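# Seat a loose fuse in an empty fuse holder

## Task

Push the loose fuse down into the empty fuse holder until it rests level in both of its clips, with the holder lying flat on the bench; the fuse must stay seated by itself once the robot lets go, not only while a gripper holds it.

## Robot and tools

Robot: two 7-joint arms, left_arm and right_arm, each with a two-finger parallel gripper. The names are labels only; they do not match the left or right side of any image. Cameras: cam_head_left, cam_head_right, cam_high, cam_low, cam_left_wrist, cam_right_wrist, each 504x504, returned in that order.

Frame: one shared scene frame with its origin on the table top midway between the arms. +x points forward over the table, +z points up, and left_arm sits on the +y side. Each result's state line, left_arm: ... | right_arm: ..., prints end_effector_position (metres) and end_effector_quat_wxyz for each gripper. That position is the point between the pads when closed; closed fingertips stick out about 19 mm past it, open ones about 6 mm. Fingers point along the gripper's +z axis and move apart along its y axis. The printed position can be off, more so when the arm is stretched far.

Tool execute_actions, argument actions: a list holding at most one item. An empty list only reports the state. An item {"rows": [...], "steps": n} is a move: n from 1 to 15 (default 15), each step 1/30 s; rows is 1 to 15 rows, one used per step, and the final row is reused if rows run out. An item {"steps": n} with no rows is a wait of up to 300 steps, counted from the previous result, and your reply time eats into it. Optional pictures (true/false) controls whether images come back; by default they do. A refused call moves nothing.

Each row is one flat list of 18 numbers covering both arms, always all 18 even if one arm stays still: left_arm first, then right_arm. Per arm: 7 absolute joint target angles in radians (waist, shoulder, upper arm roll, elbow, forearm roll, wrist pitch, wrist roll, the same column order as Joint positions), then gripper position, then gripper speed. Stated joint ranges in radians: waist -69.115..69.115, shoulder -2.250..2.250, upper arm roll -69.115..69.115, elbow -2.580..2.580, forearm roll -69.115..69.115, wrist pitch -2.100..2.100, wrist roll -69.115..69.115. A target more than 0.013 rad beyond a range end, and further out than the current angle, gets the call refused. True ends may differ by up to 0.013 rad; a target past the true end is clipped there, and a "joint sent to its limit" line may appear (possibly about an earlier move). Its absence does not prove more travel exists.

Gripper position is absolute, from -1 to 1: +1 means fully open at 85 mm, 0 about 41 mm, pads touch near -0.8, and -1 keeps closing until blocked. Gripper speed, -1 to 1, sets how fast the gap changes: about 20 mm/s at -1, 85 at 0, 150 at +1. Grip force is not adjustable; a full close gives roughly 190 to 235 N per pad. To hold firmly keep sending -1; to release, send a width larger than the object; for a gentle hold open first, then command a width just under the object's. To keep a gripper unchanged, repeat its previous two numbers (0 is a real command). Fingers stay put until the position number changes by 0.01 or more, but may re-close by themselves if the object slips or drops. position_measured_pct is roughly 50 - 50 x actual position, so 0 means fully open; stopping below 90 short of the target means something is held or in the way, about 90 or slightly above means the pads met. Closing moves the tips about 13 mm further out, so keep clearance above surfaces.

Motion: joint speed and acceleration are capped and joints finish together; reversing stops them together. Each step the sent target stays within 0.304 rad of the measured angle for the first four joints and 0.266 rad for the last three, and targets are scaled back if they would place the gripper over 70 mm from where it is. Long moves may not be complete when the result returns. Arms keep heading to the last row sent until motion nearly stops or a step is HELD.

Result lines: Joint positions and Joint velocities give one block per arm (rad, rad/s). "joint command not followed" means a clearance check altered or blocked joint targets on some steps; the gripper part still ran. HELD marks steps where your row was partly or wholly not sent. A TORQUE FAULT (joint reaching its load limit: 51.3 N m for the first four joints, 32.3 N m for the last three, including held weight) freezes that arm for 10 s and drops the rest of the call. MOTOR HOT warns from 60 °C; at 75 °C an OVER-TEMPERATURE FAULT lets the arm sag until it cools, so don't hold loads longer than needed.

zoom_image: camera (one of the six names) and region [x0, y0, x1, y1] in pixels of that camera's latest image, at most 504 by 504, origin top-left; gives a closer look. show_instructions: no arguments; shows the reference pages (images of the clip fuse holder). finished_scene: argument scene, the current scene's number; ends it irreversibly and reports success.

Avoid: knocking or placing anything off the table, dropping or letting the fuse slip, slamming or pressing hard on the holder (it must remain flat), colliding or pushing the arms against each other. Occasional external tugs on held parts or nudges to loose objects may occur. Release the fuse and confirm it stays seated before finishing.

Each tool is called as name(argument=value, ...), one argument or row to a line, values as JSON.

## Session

show_instructions(
)

execute_actions(
  actions=[],
)

Reference images for this scene: Clip fuse holder page 1, Clip fuse holder page 2.

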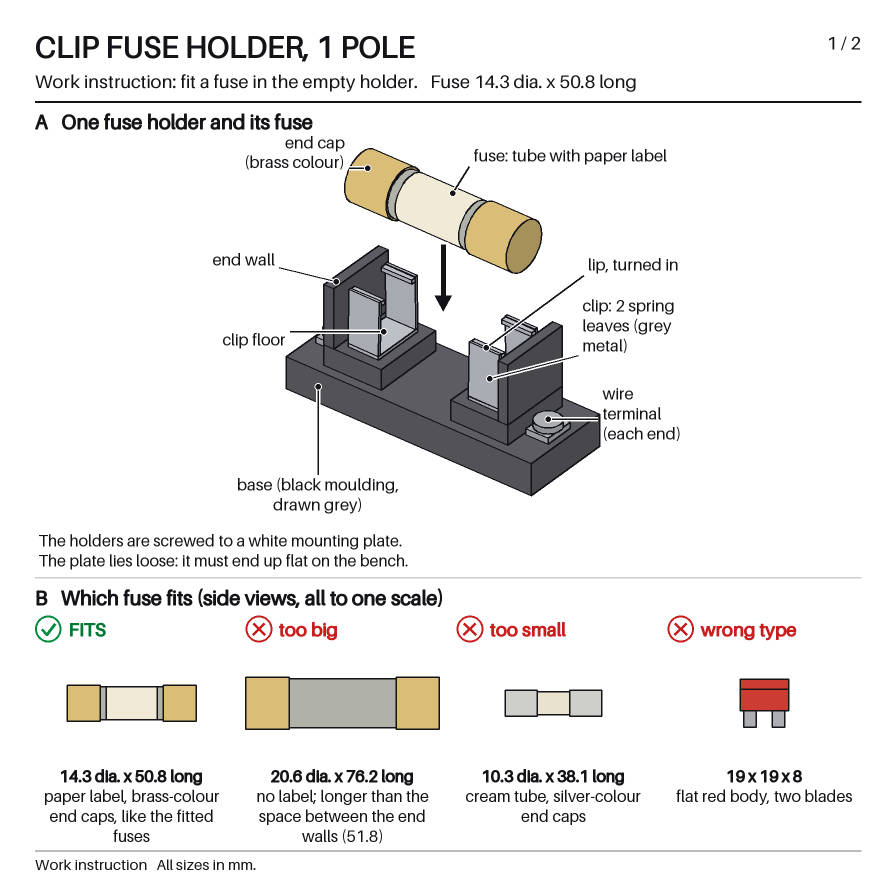

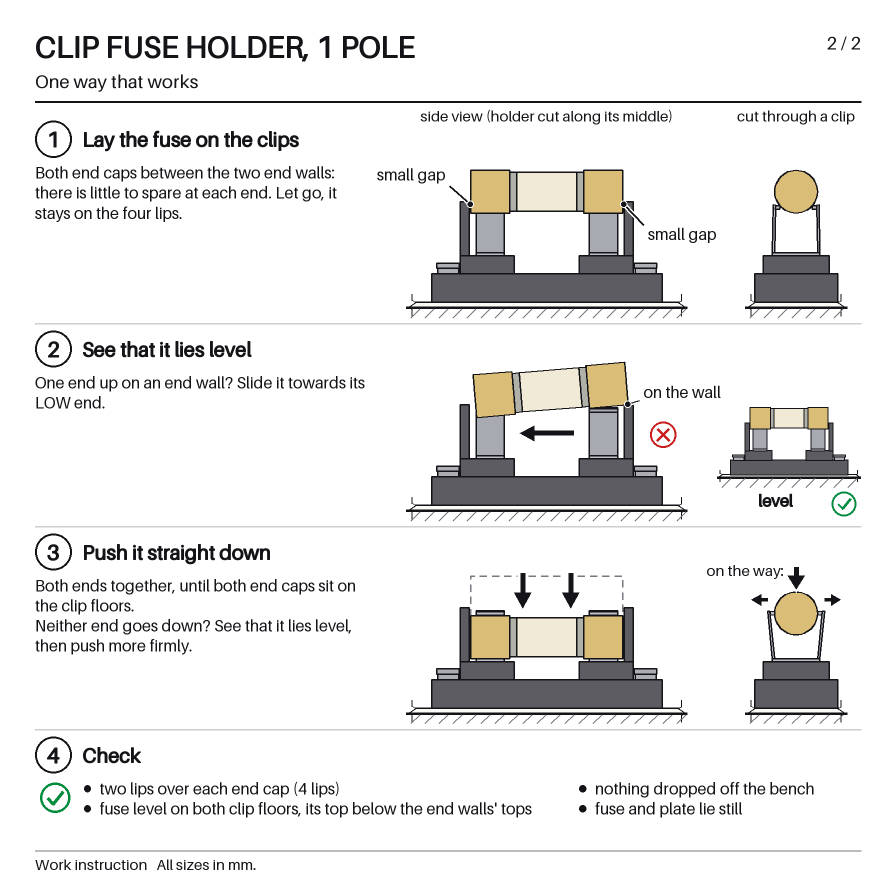

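Scene clock: 0.00 s of 4306.00 s.
left_arm: end_effector_position=(+0.4831, +0.8514, +0.2467) position_measured_pct=0.0 end_effector_quat_wxyz=(-0.018, +0.938, -0.341, +0.054) | right_arm: end_effector_position=(+0.4279, -0.2698, +0.1993) position_measured_pct=0.0 end_effector_quat_wxyz=(-0.002, -0.008, +1.000, -0.001)
Joint positions: left_arm=[-1.064  0.893 -0.287  0.666  0.322  1.548  2.973] | right_arm=[-0.058  0.432  0.002  1.66   0.001  1.055  1.519]
Joint velocities: left_arm=[ 0.001 -0.    -0.003  0.     0.001  0.     0.001] | right_arm=[-0. -0. -0. -0. -0.  0. -0.]

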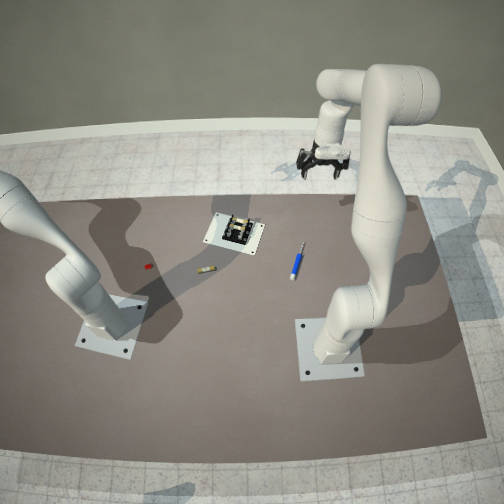

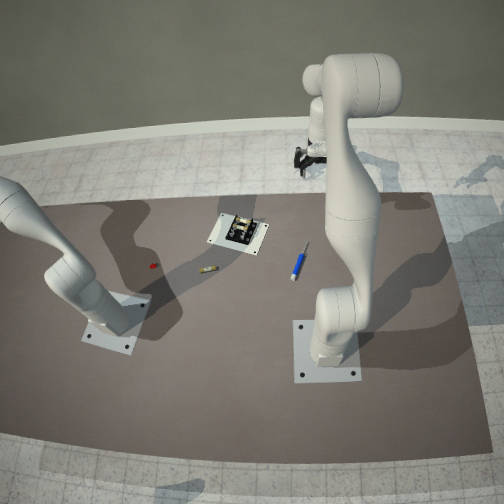

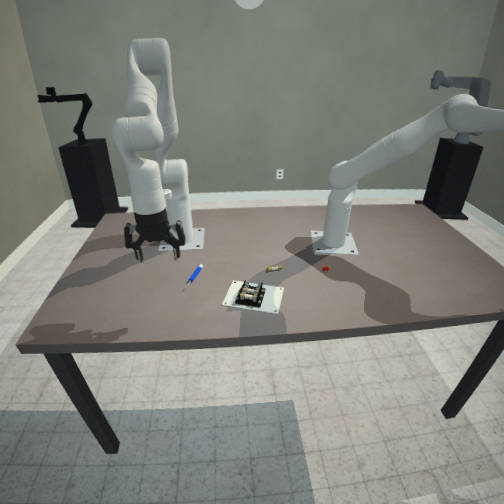

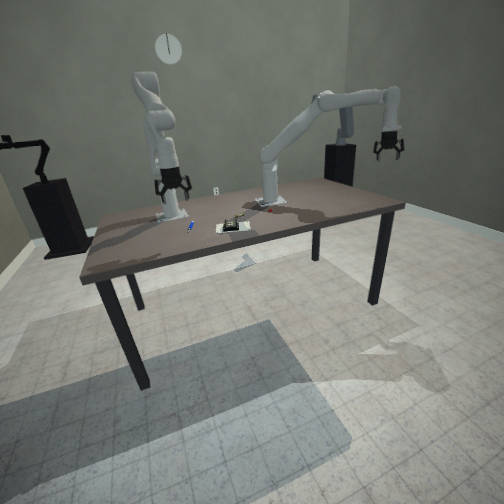

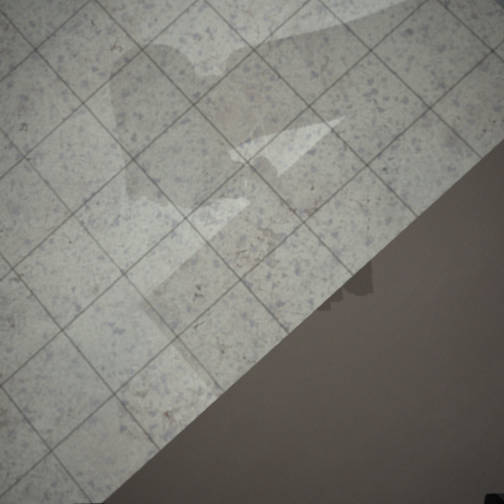

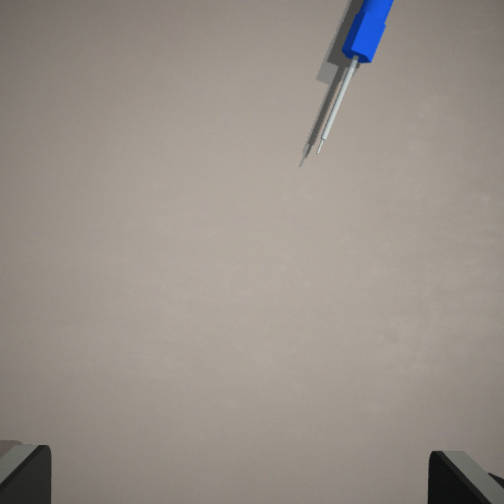

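zoom_image(
  camera="cam_head_left",
  region=[130, 200, 300, 300],
)

Region (130, 200, 300, 300) of cam_head_left's 504x504 image, scaled by 2.965, with more detail than that image has; it fills the top 296 rows of this view, and the rest is white.

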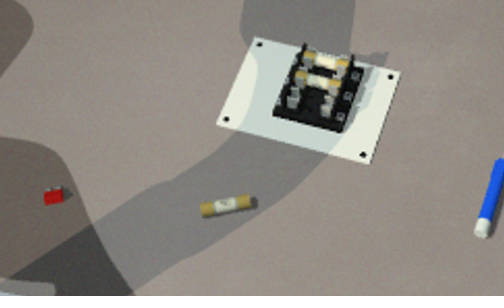

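execute_actions(
  actions=[
    {"rows": [[-1.064,0.893,-0.287,0.666,0.322,1.548,2.973,1,0, -0.9874,0.5403,0,1.8715,0,0.7298,2.382,-0.2,0]], "steps": 15},
  ],
  pictures=false,
)

execute_actions(
  actions=[
    {"steps": 35},
  ],
)

Scene clock: 2.63 s of 4306.00 s.
left_arm: end_effector_position=(+0.4827, +0.8514, +0.2465) position_measured_pct=0.0 end_effector_quat_wxyz=(-0.018, +0.939, -0.340, +0.054) | right_arm: end_effector_position=(+0.3840, -0.1178, +0.1239) position_measured_pct=36.9 end_effector_quat_wxyz=(-0.003, -0.335, +0.942, -0.001)
Joint positions: left_arm=[-1.064  0.893 -0.287  0.666  0.322  1.548  2.973] | right_arm=[-0.419  0.513  0.001  1.817  0.001  0.818  1.825]
Joint velocities: left_arm=[ 0.002  0.001 -0.    -0.    -0.001 -0.    -0.001] | right_arm=[-0.946  0.103 -0.006  0.206 -0.002 -0.334  0.827]
Steps of this call (steps 1 to 64: nothing new was sent; steps 65 to 79: all 15 steps of this action). Readings (joint positions | what the end effector reports):
65: left_arm=[-1.064 0.893 -0.287 0.666 0.322 1.548 2.973] | right_arm=[-0.060 0.432 0.002 1.661 0.001 1.054 1.519] | left_arm position_measured_pct=0.0 | right_arm position_measured_pct=0.0
66: left_arm=[-1.064 0.893 -0.287 0.666 0.322 1.548 2.973] | right_arm=[-0.067 0.434 0.003 1.664 0.001 1.049 1.523] | left_arm position_measured_pct=0.0 | right_arm position_measured_pct=0.4
68: left_arm=[-1.064 0.893 -0.287 0.666 0.322 1.548 2.973] | right_arm=[-0.097 0.444 0.005 1.682 0.002 1.026 1.547] | left_arm position_measured_pct=0.0 | right_arm position_measured_pct=4.8
72: left_arm=[-1.064 0.893 -0.287 0.666 0.322 1.548 2.973] | right_arm=[-0.205 0.477 0.003 1.745 0.001 0.935 1.639] | left_arm position_measured_pct=0.0 | right_arm position_measured_pct=15.9
79: the state above

Scene clock: 3.80 s of 4306.00 s.
left_arm: end_effector_position=(+0.4827, +0.8514, +0.2465) position_measured_pct=0.0 end_effector_quat_wxyz=(-0.018, +0.939, -0.340, +0.054) | right_arm: end_effector_position=(+0.2318, +0.0696, +0.1000) position_measured_pct=59.9 end_effector_quat_wxyz=(+0.000, +0.786, -0.618, -0.000)
Joint positions: left_arm=[-1.064  0.893 -0.287  0.666  0.322  1.548  2.973] | right_arm=[-0.987  0.54  -0.     1.871 -0.     0.73   2.382]
Joint velocities: left_arm=[-0.001 -0.     0.     0.     0.     0.     0.001] | right_arm=[-0.001  0.     0.     0.001  0.001  0.001  0.001]
Steps of this call (steps 1 to 35: the robot went on to your last target). Readings (joint positions | what the end effector reports):
1: left_arm=[-1.064 0.893 -0.287 0.666 0.322 1.548 2.973] | right_arm=[-0.451 0.516 0.001 1.823 0.000 0.807 1.853] | left_arm position_measured_pct=0.0 | right_arm position_measured_pct=39.7
2: left_arm=[-1.064 0.893 -0.287 0.666 0.322 1.548 2.973] | right_arm=[-0.483 0.519 0.001 1.829 0.000 0.798 1.881] | left_arm position_measured_pct=0.0 | right_arm position_measured_pct=42.9
4: left_arm=[-1.064 0.893 -0.287 0.666 0.322 1.548 2.973] | right_arm=[-0.547 0.524 0.001 1.839 0.000 0.782 1.937] | left_arm position_measured_pct=0.0 | right_arm position_measured_pct=48.8
8: left_arm=[-1.064 0.893 -0.287 0.666 0.322 1.548 2.973] | right_arm=[-0.676 0.530 0.001 1.852 0.000 0.761 2.050] | left_arm position_measured_pct=0.0 | right_arm position_measured_pct=58.7
35: the state above

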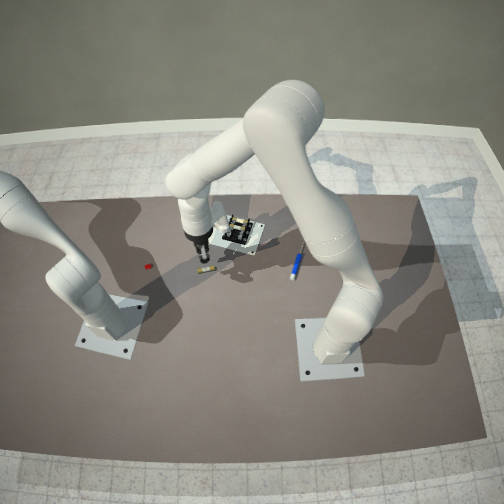

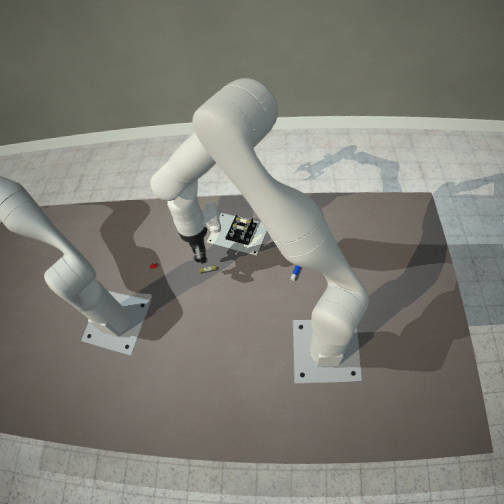

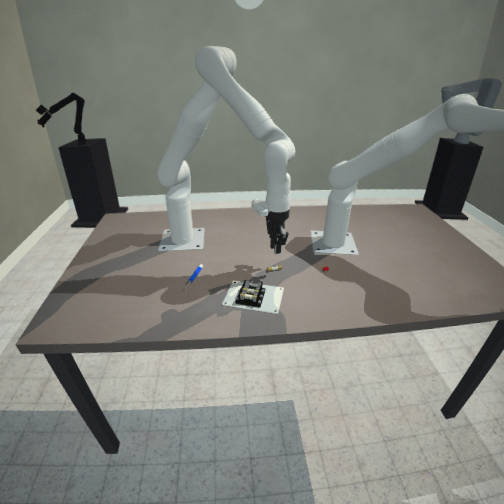

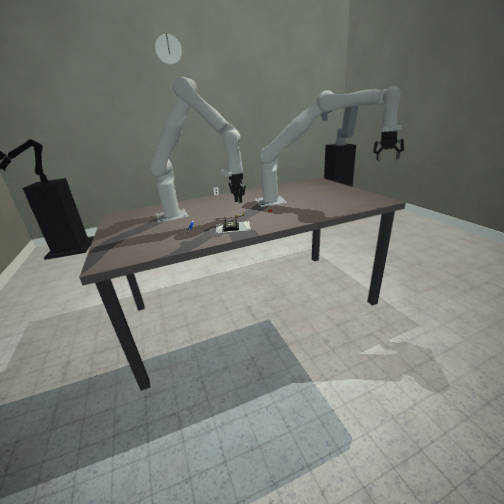

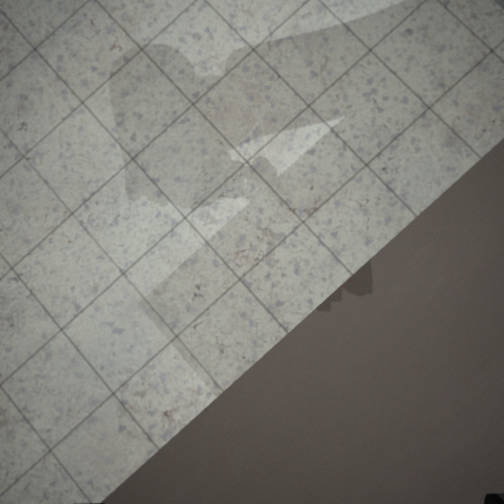

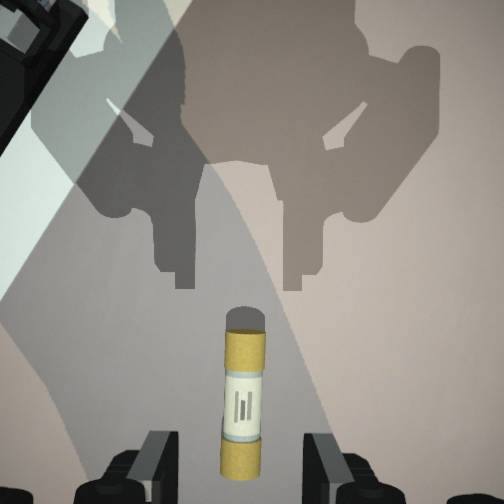

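execute_actions(
  actions=[
    {"rows": [[-1.064,0.893,-0.287,0.666,0.322,1.548,2.973,1,0, -0.9885,0.6989,0,1.9278,0,0.5149,2.351,-0.2,0]], "steps": 15},
  ],
  pictures=false,
)

execute_actions(
  actions=[
    {"steps": 8},
  ],
)

Scene clock: 5.67 s of 4306.00 s.
left_arm: end_effector_position=(+0.4827, +0.8514, +0.2465) position_measured_pct=0.0 end_effector_quat_wxyz=(-0.018, +0.939, -0.340, +0.054) | right_arm: end_effector_position=(+0.2314, +0.0700, +0.0231) position_measured_pct=59.9 end_effector_quat_wxyz=(-0.001, +0.777, -0.630, -0.000)
Joint positions: left_arm=[-1.064  0.893 -0.287  0.666  0.322  1.548  2.973] | right_arm=[-0.988  0.696 -0.     1.928  0.     0.515  2.351]
Joint velocities: left_arm=[-0.002  0.002  0.002 -0.     0.002  0.001  0.   ] | right_arm=[-0.001  0.023  0.     0.001  0.    -0.002 -0.001]
Steps of this call (steps 1 to 15: the robot went on to your last target; steps 16 to 41: nothing new was sent; steps 42 to 56: all 15 steps of this action). Readings (joint positions | what the end effector reports):
42: left_arm=[-1.064 0.893 -0.287 0.666 0.322 1.548 2.973] | right_arm=[-0.987 0.542 0.000 1.872 -0.000 0.729 2.382] | left_arm position_measured_pct=0.0 | right_arm position_measured_pct=59.9
43: left_arm=[-1.064 0.893 -0.287 0.666 0.322 1.548 2.973] | right_arm=[-0.987 0.548 0.000 1.873 0.000 0.722 2.381] | left_arm position_measured_pct=0.0 | right_arm position_measured_pct=59.9
45: left_arm=[-1.064 0.893 -0.287 0.666 0.322 1.548 2.973] | right_arm=[-0.988 0.578 0.000 1.882 0.000 0.685 2.376] | left_arm position_measured_pct=0.0 | right_arm position_measured_pct=59.9
49: left_arm=[-1.064 0.893 -0.287 0.666 0.322 1.548 2.973] | right_arm=[-0.988 0.670 -0.000 1.917 -0.000 0.557 2.357] | left_arm position_measured_pct=0.0 | right_arm position_measured_pct=59.9
56: the state above

Scene clock: 5.93 s of 4306.00 s.
left_arm: end_effector_position=(+0.4827, +0.8514, +0.2465) position_measured_pct=0.0 end_effector_quat_wxyz=(-0.018, +0.939, -0.340, +0.054) | right_arm: end_effector_position=(+0.2311, +0.0695, +0.0221) position_measured_pct=59.9 end_effector_quat_wxyz=(-0.000, +0.777, -0.630, -0.000)
Joint positions: left_arm=[-1.064  0.893 -0.287  0.666  0.322  1.548  2.973] | right_arm=[-0.988  0.699 -0.     1.928  0.     0.515  2.351]
Joint velocities: left_arm=[ 0.    -0.001 -0.002 -0.     0.001  0.001 -0.   ] | right_arm=[ 0.001  0.002 -0.    -0.    -0.    -0.    -0.002]
Steps of this call (steps 1 to 8: the robot went on to your last target). Readings (joint positions | what the end effector reports):
1: left_arm=[-1.064 0.893 -0.287 0.666 0.322 1.548 2.973] | right_arm=[-0.988 0.697 -0.000 1.928 0.000 0.515 2.351] | left_arm position_measured_pct=0.0 | right_arm position_measured_pct=59.9
2: left_arm=[-1.064 0.893 -0.287 0.666 0.322 1.548 2.973] | right_arm=[-0.988 0.698 -0.000 1.928 0.000 0.515 2.351] | left_arm position_measured_pct=0.0 | right_arm position_measured_pct=59.9
4: left_arm=[-1.064 0.893 -0.287 0.666 0.322 1.548 2.973] | right_arm=[-0.988 0.698 -0.000 1.928 -0.000 0.515 2.351] | left_arm position_measured_pct=0.0 | right_arm position_measured_pct=59.9
8: the state above

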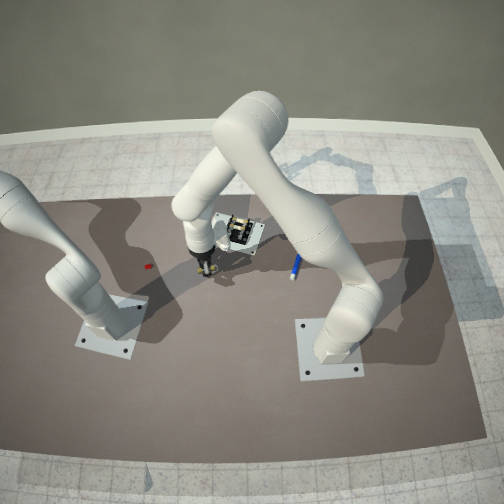

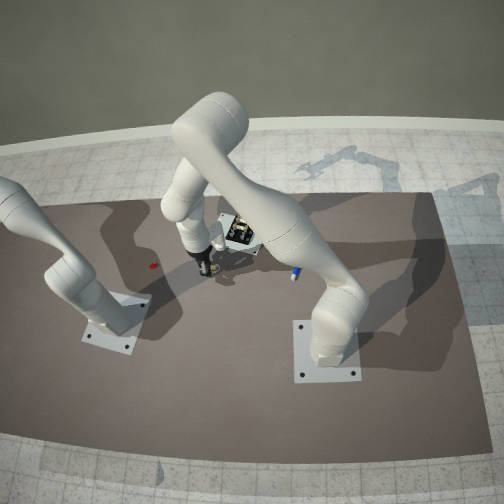

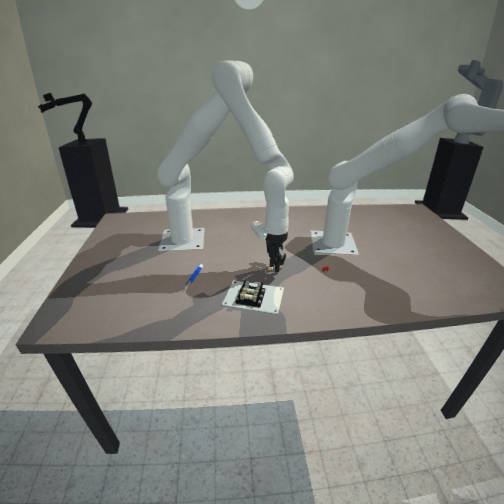

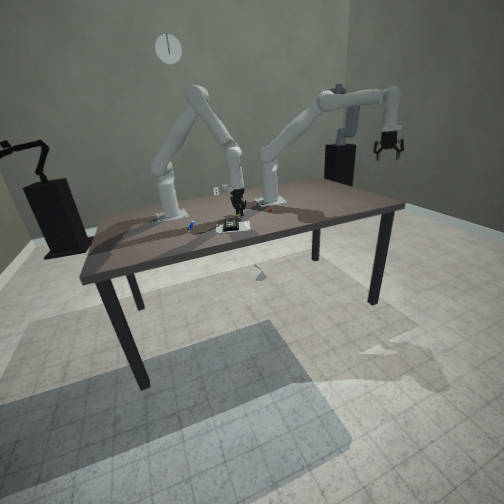

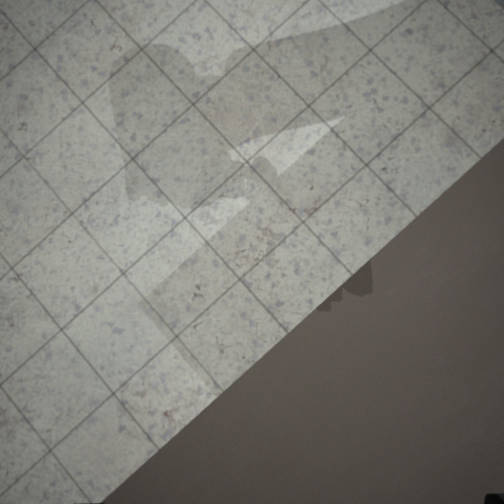

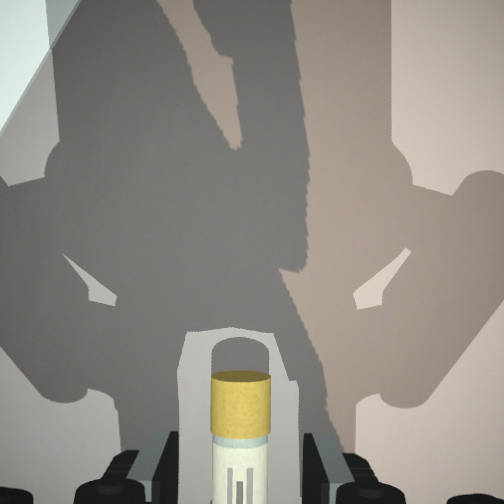

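execute_actions(
  actions=[
    {"rows": [[-1.064,0.893,-0.287,0.666,0.322,1.548,2.973,1,0, -0.9885,0.6989,0,1.9278,0,0.5149,2.351,-1,-0.5]], "steps": 15},
  ],
  pictures=false,
)

execute_actions(
  actions=[
    {"steps": 5},
  ],
  pictures=false,
)

execute_actions(
  actions=[
    {"rows": [[-1.064,0.893,-0.287,0.666,0.322,1.548,2.973,1,0, -0.9885,0.58,0,1.886,0,0.676,2.351,-1,-0.5]], "steps": 8},
  ],
  pictures=false,
)

execute_actions(
  actions=[
    {"rows": [[-1.064,0.893,-0.287,0.666,0.322,1.548,2.973,1,0, -0.6751,0.6162,0,1.8325,0,0.6929,2.134,-1,-0.5]], "steps": 15},
  ],
  pictures=false,
)

execute_actions(
  actions=[
    {"steps": 12},
  ],
)

Scene clock: 8.43 s of 4306.00 s.
left_arm: end_effector_position=(+0.4827, +0.8514, +0.2465) position_measured_pct=0.0 end_effector_quat_wxyz=(-0.018, +0.939, -0.340, +0.054) | right_arm: end_effector_position=(+0.2311, +0.0696, +0.0223) position_measured_pct=80.2 end_effector_quat_wxyz=(-0.000, +0.777, -0.630, -0.000)
Joint positions: left_arm=[-1.064  0.893 -0.287  0.666  0.322  1.548  2.973] | right_arm=[-0.988  0.698  0.     1.928 -0.     0.515  2.351]
Joint velocities: left_arm=[-0.001  0.     0.     0.    -0.001  0.001 -0.   ] | right_arm=[-0.    -0.004  0.    -0.    -0.     0.     0.002]
Steps of this call (steps 1 to 15: the robot went on to your last target; steps 16 to 60: nothing new was sent; steps 61 to 75: all 15 steps of this action). Readings (joint positions | what the end effector reports):
61: left_arm=[-1.064 0.893 -0.287 0.666 0.322 1.548 2.973] | right_arm=[-0.988 0.699 0.000 1.928 0.000 0.515 2.351] | left_arm position_measured_pct=0.0 | right_arm position_measured_pct=59.9
62: left_arm=[-1.064 0.893 -0.287 0.666 0.322 1.548 2.973] | right_arm=[-0.989 0.699 0.000 1.928 0.000 0.515 2.351] | left_arm position_measured_pct=0.0 | right_arm position_measured_pct=60.3
64: left_arm=[-1.064 0.893 -0.287 0.666 0.322 1.548 2.973] | right_arm=[-0.989 0.699 0.000 1.928 -0.000 0.515 2.351] | left_arm position_measured_pct=0.0 | right_arm position_measured_pct=62.7
68: left_arm=[-1.064 0.893 -0.287 0.666 0.322 1.548 2.973] | right_arm=[-0.989 0.699 0.000 1.928 0.000 0.515 2.351] | left_arm position_measured_pct=0.0 | right_arm position_measured_pct=69.8
75: the state above

Scene clock: 8.60 s of 4306.00 s.
left_arm: end_effector_position=(+0.4827, +0.8514, +0.2465) position_measured_pct=0.0 end_effector_quat_wxyz=(-0.018, +0.939, -0.340, +0.054) | right_arm: end_effector_position=(+0.2312, +0.0697, +0.0224) position_measured_pct=81.7 end_effector_quat_wxyz=(-0.000, +0.777, -0.630, -0.000)
Joint positions: left_arm=[-1.064  0.893 -0.287  0.666  0.322  1.548  2.973] | right_arm=[-0.988  0.698  0.     1.928 -0.     0.515  2.351]
Joint velocities: left_arm=[ 0.001  0.001 -0.001 -0.    -0.     0.    -0.001] | right_arm=[-0.001  0.    -0.     0.001  0.    -0.     0.001]
Steps of this call (steps 1 to 5: the robot went on to your last target). Readings (joint positions | what the end effector reports):
1: left_arm=[-1.064 0.893 -0.287 0.666 0.322 1.548 2.973] | right_arm=[-0.988 0.698 0.000 1.928 -0.000 0.515 2.351] | left_arm position_measured_pct=0.0 | right_arm position_measured_pct=80.6
2: left_arm=[-1.064 0.893 -0.287 0.666 0.322 1.548 2.973] | right_arm=[-0.988 0.698 0.000 1.928 -0.000 0.515 2.351] | left_arm position_measured_pct=0.0 | right_arm position_measured_pct=81.3
4: left_arm=[-1.064 0.893 -0.287 0.666 0.322 1.548 2.973] | right_arm=[-0.988 0.698 0.000 1.928 -0.000 0.515 2.351] | left_arm position_measured_pct=0.0 | right_arm position_measured_pct=81.7
5: the state above

Scene clock: 8.87 s of 4306.00 s.
left_arm: end_effector_position=(+0.4827, +0.8514, +0.2465) position_measured_pct=0.0 end_effector_quat_wxyz=(-0.018, +0.939, -0.340, +0.054) | right_arm: end_effector_position=(+0.2323, +0.0714, +0.0748) position_measured_pct=81.7 end_effector_quat_wxyz=(-0.000, +0.777, -0.630, -0.000)
Joint positions: left_arm=[-1.064  0.893 -0.287  0.666  0.322  1.548  2.973] | right_arm=[-0.988  0.591  0.     1.889  0.     0.661  2.351]
Joint velocities: left_arm=[ 0.001  0.001  0.001 -0.     0.     0.001  0.002] | right_arm=[ 0.    -0.232  0.001 -0.112  0.     0.415 -0.004]
Steps of this call (steps 1 to 8: all 8 steps of this action). Readings (joint positions | what the end effector reports):
1: left_arm=[-1.064 0.893 -0.287 0.666 0.322 1.548 2.973] | right_arm=[-0.988 0.697 0.000 1.927 0.000 0.516 2.351] | left_arm position_measured_pct=0.0 | right_arm position_measured_pct=81.7
2: left_arm=[-1.064 0.893 -0.287 0.666 0.322 1.548 2.973] | right_arm=[-0.989 0.690 -0.000 1.926 -0.000 0.523 2.351] | left_arm position_measured_pct=0.0 | right_arm position_measured_pct=81.7
4: left_arm=[-1.064 0.893 -0.287 0.666 0.322 1.548 2.973] | right_arm=[-0.989 0.661 -0.000 1.917 -0.000 0.560 2.351] | left_arm position_measured_pct=0.0 | right_arm position_measured_pct=81.7
8: the state above

Scene clock: 9.37 s of 4306.00 s.
left_arm: end_effector_position=(+0.4827, +0.8514, +0.2465) position_measured_pct=0.0 end_effector_quat_wxyz=(-0.018, +0.939, -0.340, +0.054) | right_arm: end_effector_position=(+0.3372, -0.0101, +0.0755) position_measured_pct=81.7 end_effector_quat_wxyz=(+0.001, -0.590, +0.807, -0.001)
Joint positions: left_arm=[-1.064  0.893 -0.287  0.666  0.322  1.548  2.973] | right_arm=[-0.687  0.615  0.003  1.833  0.001  0.693  2.137]
Joint velocities: left_arm=[ 0.     0.002 -0.     0.    -0.    -0.001  0.   ] | right_arm=[ 0.148  0.014  0.005 -0.023  0.001  0.011 -0.129]
Steps of this call (steps 1 to 15: all 15 steps of this action). Readings (joint positions | what the end effector reports):
1: left_arm=[-1.064 0.893 -0.287 0.666 0.322 1.548 2.973] | right_arm=[-0.987 0.586 -0.000 1.886 -0.000 0.671 2.351] | left_arm position_measured_pct=0.0 | right_arm position_measured_pct=81.7
2: left_arm=[-1.064 0.893 -0.287 0.666 0.322 1.548 2.973] | right_arm=[-0.981 0.586 -0.001 1.883 -0.001 0.674 2.347] | left_arm position_measured_pct=0.0 | right_arm position_measured_pct=81.7
4: left_arm=[-1.064 0.893 -0.287 0.666 0.322 1.548 2.973] | right_arm=[-0.951 0.587 -0.003 1.874 -0.001 0.678 2.329] | left_arm position_measured_pct=0.0 | right_arm position_measured_pct=81.7
8: left_arm=[-1.064 0.893 -0.287 0.666 0.322 1.548 2.973] | right_arm=[-0.837 0.599 -0.002 1.855 -0.000 0.684 2.251] | left_arm position_measured_pct=0.0 | right_arm position_measured_pct=81.7
15: the state above

Scene clock: 9.77 s of 4306.00 s.
left_arm: end_effector_position=(+0.4827, +0.8514, +0.2465) position_measured_pct=0.0 end_effector_quat_wxyz=(-0.018, +0.939, -0.340, +0.054) | right_arm: end_effector_position=(+0.3392, -0.0129, +0.0750) position_measured_pct=81.7 end_effector_quat_wxyz=(+0.000, -0.585, +0.811, -0.000)
Joint positions: left_arm=[-1.064  0.893 -0.287  0.666  0.322  1.548  2.973] | right_arm=[-0.675  0.616  0.     1.833  0.     0.693  2.134]
Joint velocities: left_arm=[-0.002 -0.     0.    -0.    -0.001 -0.    -0.   ] | right_arm=[ 0.003 -0.    -0.     0.    -0.    -0.     0.001]
Steps of this call (steps 1 to 12: the robot went on to your last target). Readings (joint positions | what the end effector reports):
1: left_arm=[-1.064 0.893 -0.287 0.666 0.322 1.548 2.973] | right_arm=[-0.684 0.615 0.003 1.833 0.001 0.693 2.135] | left_arm position_measured_pct=0.0 | right_arm position_measured_pct=81.7
2: left_arm=[-1.064 0.893 -0.287 0.666 0.322 1.548 2.973] | right_arm=[-0.682 0.615 0.002 1.833 0.000 0.693 2.134] | left_arm position_measured_pct=0.0 | right_arm position_measured_pct=81.7
4: left_arm=[-1.064 0.893 -0.287 0.666 0.322 1.548 2.973] | right_arm=[-0.679 0.616 0.000 1.833 -0.000 0.693 2.134] | left_arm position_measured_pct=0.0 | right_arm position_measured_pct=81.7
8: left_arm=[-1.064 0.893 -0.287 0.666 0.322 1.548 2.973] | right_arm=[-0.676 0.616 0.000 1.833 0.000 0.693 2.134] | left_arm position_measured_pct=0.0 | right_arm position_measured_pct=81.7
12: the state above

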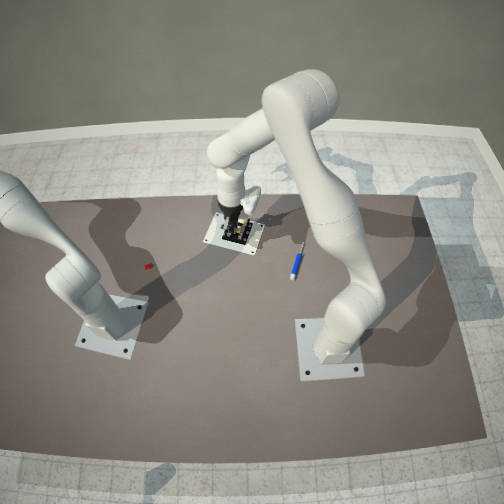

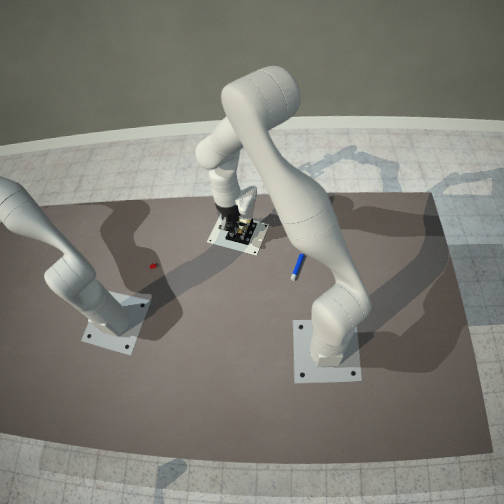

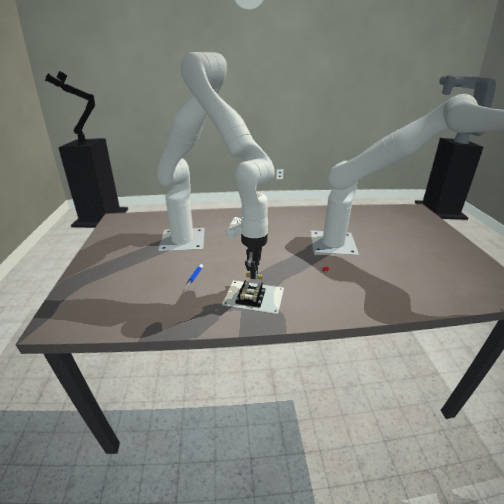

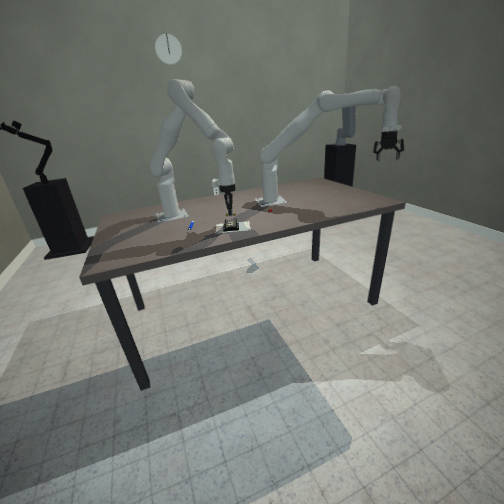

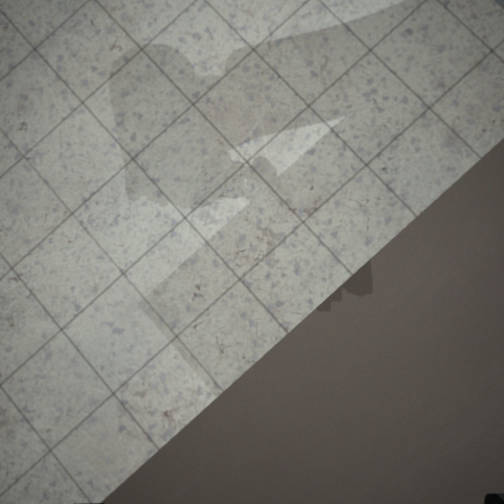

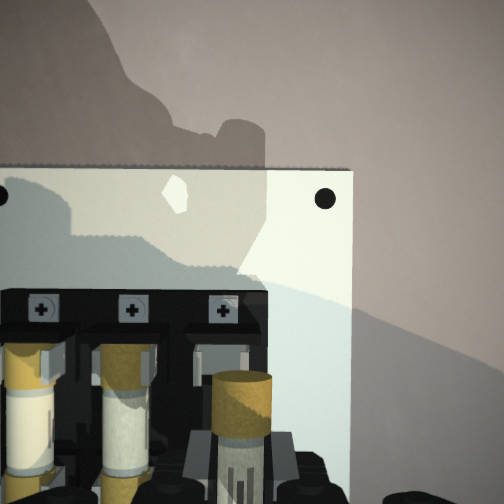

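execute_actions(
  actions=[
    {"rows": [[-1.064,0.893,-0.287,0.666,0.322,1.548,2.973,1,0, -0.6605,0.6443,0,1.8401,0,0.6572,2.1486,-1,-0.5]], "steps": 15},
  ],
)

zoom_image(
  camera="cam_right_wrist",
  region=[100, 290, 340, 494],
)

Scene clock: 11.83 s of 4306.00 s.
left_arm: end_effector_position=(+0.4827, +0.8514, +0.2465) position_measured_pct=0.0 end_effector_quat_wxyz=(-0.018, +0.939, -0.340, +0.054) | right_arm: end_effector_position=(+0.3437, -0.0177, +0.0611) position_measured_pct=81.7 end_effector_quat_wxyz=(+0.000, -0.585, +0.811, -0.000)
Joint positions: left_arm=[-1.064  0.893 -0.287  0.666  0.322  1.548  2.973] | right_arm=[-0.661  0.644  0.     1.84   0.     0.657  2.149]
Joint velocities: left_arm=[-0.002 -0.     0.    -0.    -0.001 -0.001  0.   ] | right_arm=[-0.001  0.001 -0.     0.001 -0.    -0.001  0.   ]
Steps of this call (steps 1 to 30: the robot went on to your last target; steps 31 to 47: nothing new was sent; steps 48 to 62: all 15 steps of this action). Readings (joint positions | what the end effector reports):
48: left_arm=[-1.064 0.893 -0.287 0.666 0.322 1.548 2.973] | right_arm=[-0.674 0.618 -0.000 1.833 -0.000 0.692 2.134] | left_arm position_measured_pct=0.0 | right_arm position_measured_pct=81.7
49: left_arm=[-1.064 0.893 -0.287 0.666 0.322 1.548 2.973] | right_arm=[-0.671 0.624 -0.001 1.834 -0.000 0.685 2.137] | left_arm position_measured_pct=0.0 | right_arm position_measured_pct=81.7
51: left_arm=[-1.064 0.893 -0.287 0.666 0.322 1.548 2.973] | right_arm=[-0.662 0.641 -0.000 1.839 0.000 0.663 2.146] | left_arm position_measured_pct=0.0 | right_arm position_measured_pct=81.7
55: left_arm=[-1.064 0.893 -0.287 0.666 0.322 1.548 2.973] | right_arm=[-0.661 0.643 0.000 1.840 0.000 0.657 2.149] | left_arm position_measured_pct=0.0 | right_arm position_measured_pct=81.7
62: the state above

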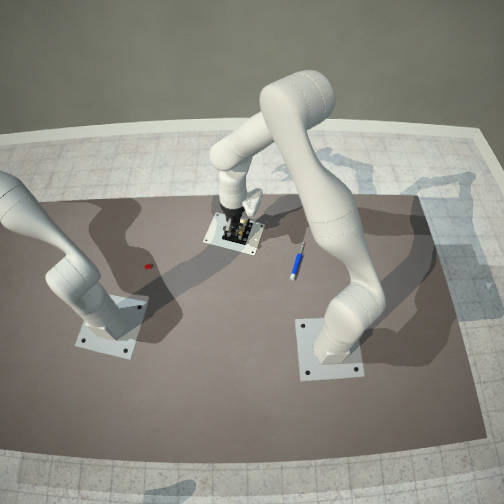

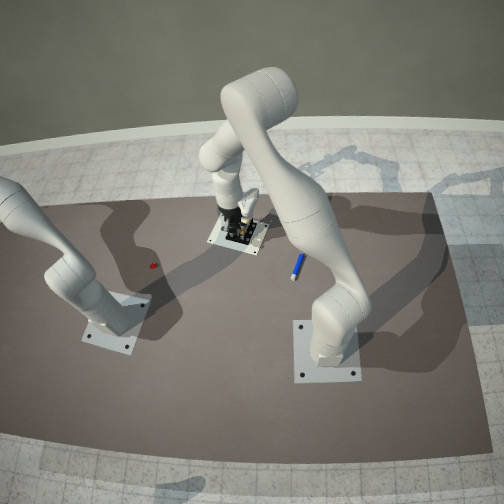

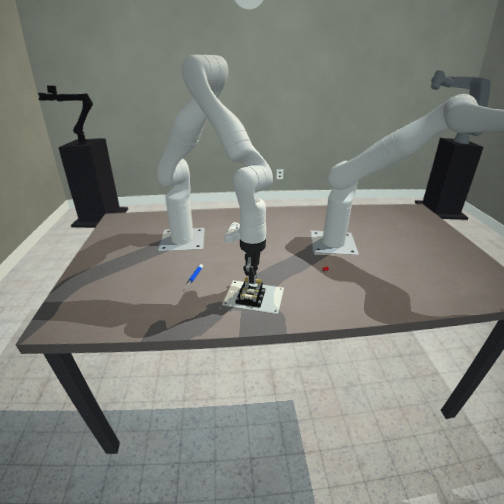

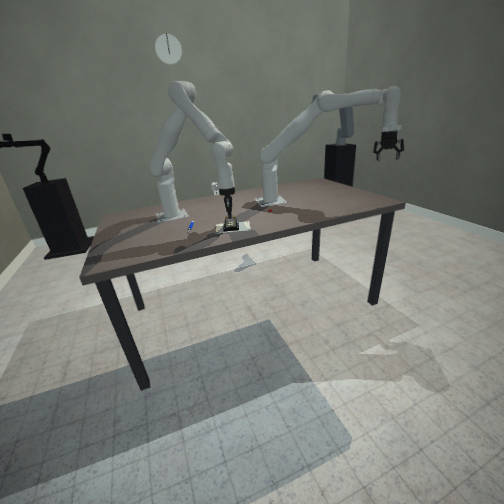

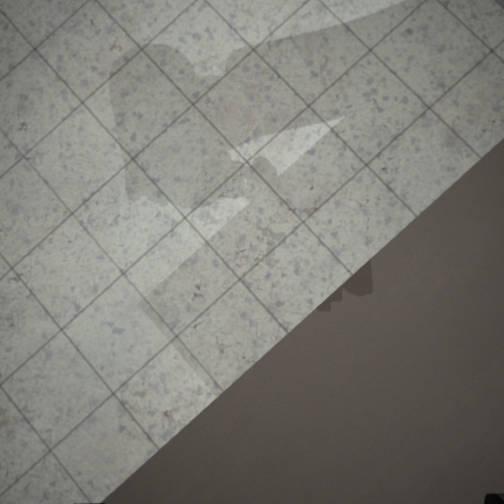

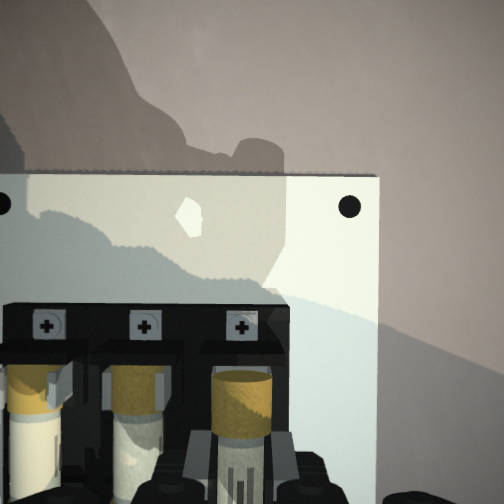

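Region (100, 290, 340, 494) of cam_right_wrist's 504x504 image, scaled by 2.100; it fills the top 428 rows of this view, and the rest is white.

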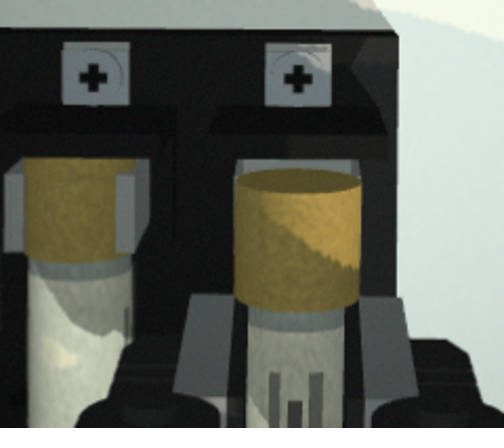

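execute_actions(
  actions=[
    {"rows": [[-1.064,0.893,-0.287,0.666,0.322,1.548,2.973,1,0, -0.6605,0.6482,0,1.8414,0,0.6519,2.1486,-1,-0.5],[-1.064,0.893,-0.287,0.666,0.322,1.548,2.973,1,0, -0.6605,0.6512,0,1.8424,0,0.648,2.1486,-1,-0.5],[-1.064,0.893,-0.287,0.666,0.322,1.548,2.973,1,0, -0.6605,0.6541,0,1.8434,0,0.6441,2.1486,-1,-0.5],[-1.064,0.893,-0.287,0.666,0.322,1.548,2.973,1,0, -0.6605,0.6561,0,1.844,0,0.6414,2.1486,-1,-0.5],[-1.064,0.893,-0.287,0.666,0.322,1.548,2.973,1,0, -0.6605,0.6581,0,1.8447,0,0.6388,2.1486,-1,-0.5],[-1.064,0.893,-0.287,0.666,0.322,1.548,2.973,1,0, -0.6605,0.6601,0,1.8452,0,0.6362,2.1486,-1,-0.5],[-1.064,0.893,-0.287,0.666,0.322,1.548,2.973,1,0, -0.6605,0.6621,0,1.8458,0,0.6336,2.1486,-1,-0.5]], "steps": 13},
  ],
)

zoom_image(
  camera="cam_right_wrist",
  region=[100, 290, 340, 494],
)

Scene clock: 13.53 s of 4306.00 s.
left_arm: end_effector_position=(+0.4827, +0.8514, +0.2465) position_measured_pct=0.0 end_effector_quat_wxyz=(-0.018, +0.939, -0.340, +0.054) | right_arm: end_effector_position=(+0.3438, -0.0174, +0.0535) position_measured_pct=81.7 end_effector_quat_wxyz=(+0.001, -0.585, +0.811, +0.000)
Joint positions: left_arm=[-1.064  0.893 -0.287  0.666  0.322  1.548  2.973] | right_arm=[-0.661  0.659 -0.     1.846  0.     0.635  2.149]
Joint velocities: left_arm=[-0.001 -0.001  0.001  0.    -0.003  0.    -0.   ] | right_arm=[ 0.     0.     0.     0.001 -0.    -0.    -0.   ]
Steps of this call (steps 1 to 15: the robot went on to your last target; steps 16 to 38: nothing new was sent; steps 39 to 51: all 13 steps of this action). Readings (joint positions | what the end effector reports):
39: left_arm=[-1.064 0.893 -0.287 0.666 0.322 1.548 2.973] | right_arm=[-0.660 0.645 0.000 1.840 -0.000 0.656 2.149] | left_arm position_measured_pct=0.0 | right_arm position_measured_pct=81.7
40: left_arm=[-1.064 0.893 -0.287 0.666 0.322 1.548 2.973] | right_arm=[-0.660 0.648 0.000 1.841 0.000 0.653 2.149] | left_arm position_measured_pct=0.0 | right_arm position_measured_pct=81.7
42: left_arm=[-1.064 0.893 -0.287 0.666 0.322 1.548 2.973] | right_arm=[-0.660 0.653 0.000 1.843 0.000 0.646 2.149] | left_arm position_measured_pct=0.0 | right_arm position_measured_pct=81.7
46: left_arm=[-1.064 0.893 -0.287 0.666 0.322 1.548 2.973] | right_arm=[-0.661 0.659 -0.000 1.845 -0.000 0.636 2.149] | left_arm position_measured_pct=0.0 | right_arm position_measured_pct=81.7
51: the state above

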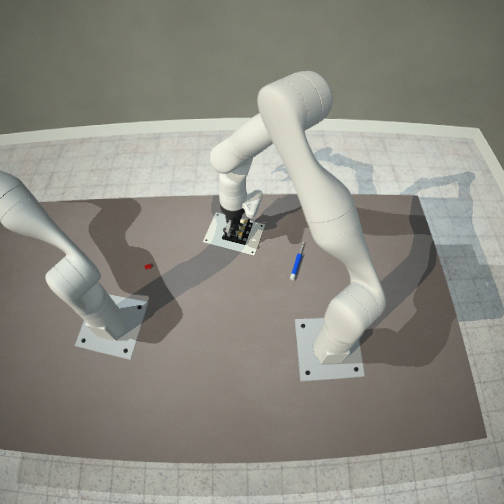

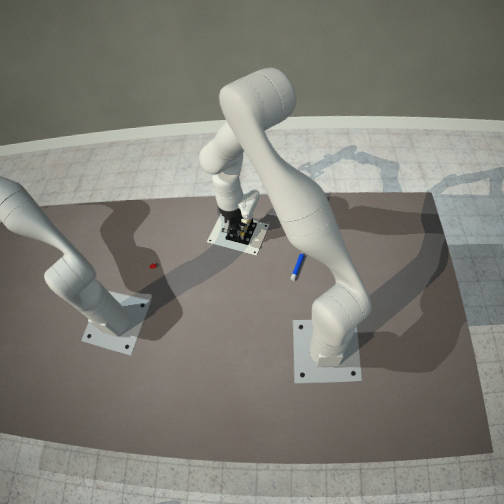

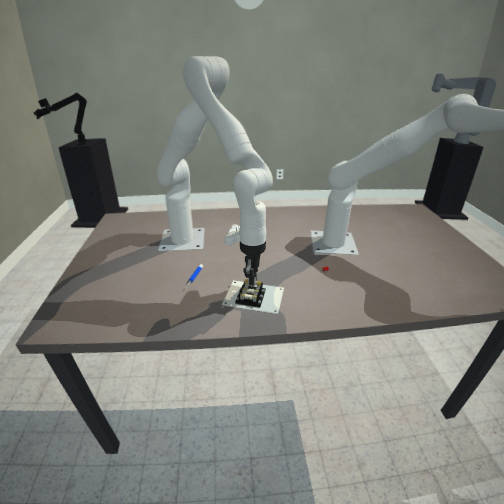

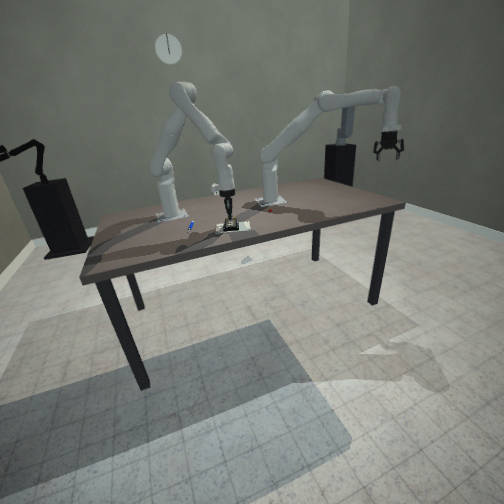

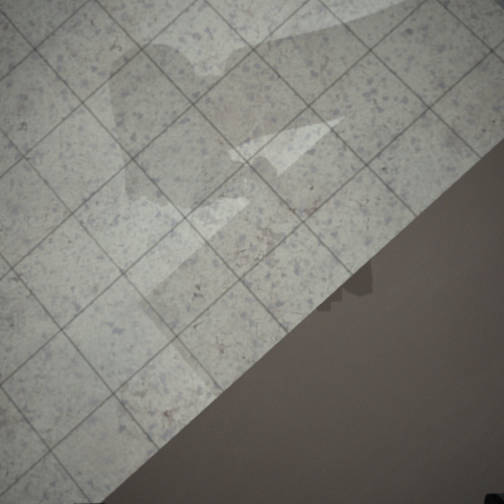

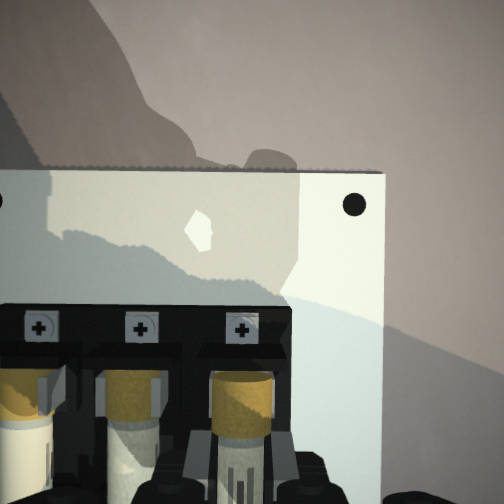

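Region (100, 290, 340, 494) of cam_right_wrist's 504x504 image, scaled by 2.100; it fills the top 428 rows of this view, and the rest is white.

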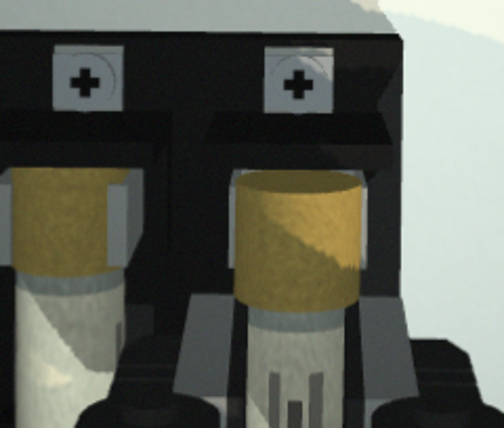

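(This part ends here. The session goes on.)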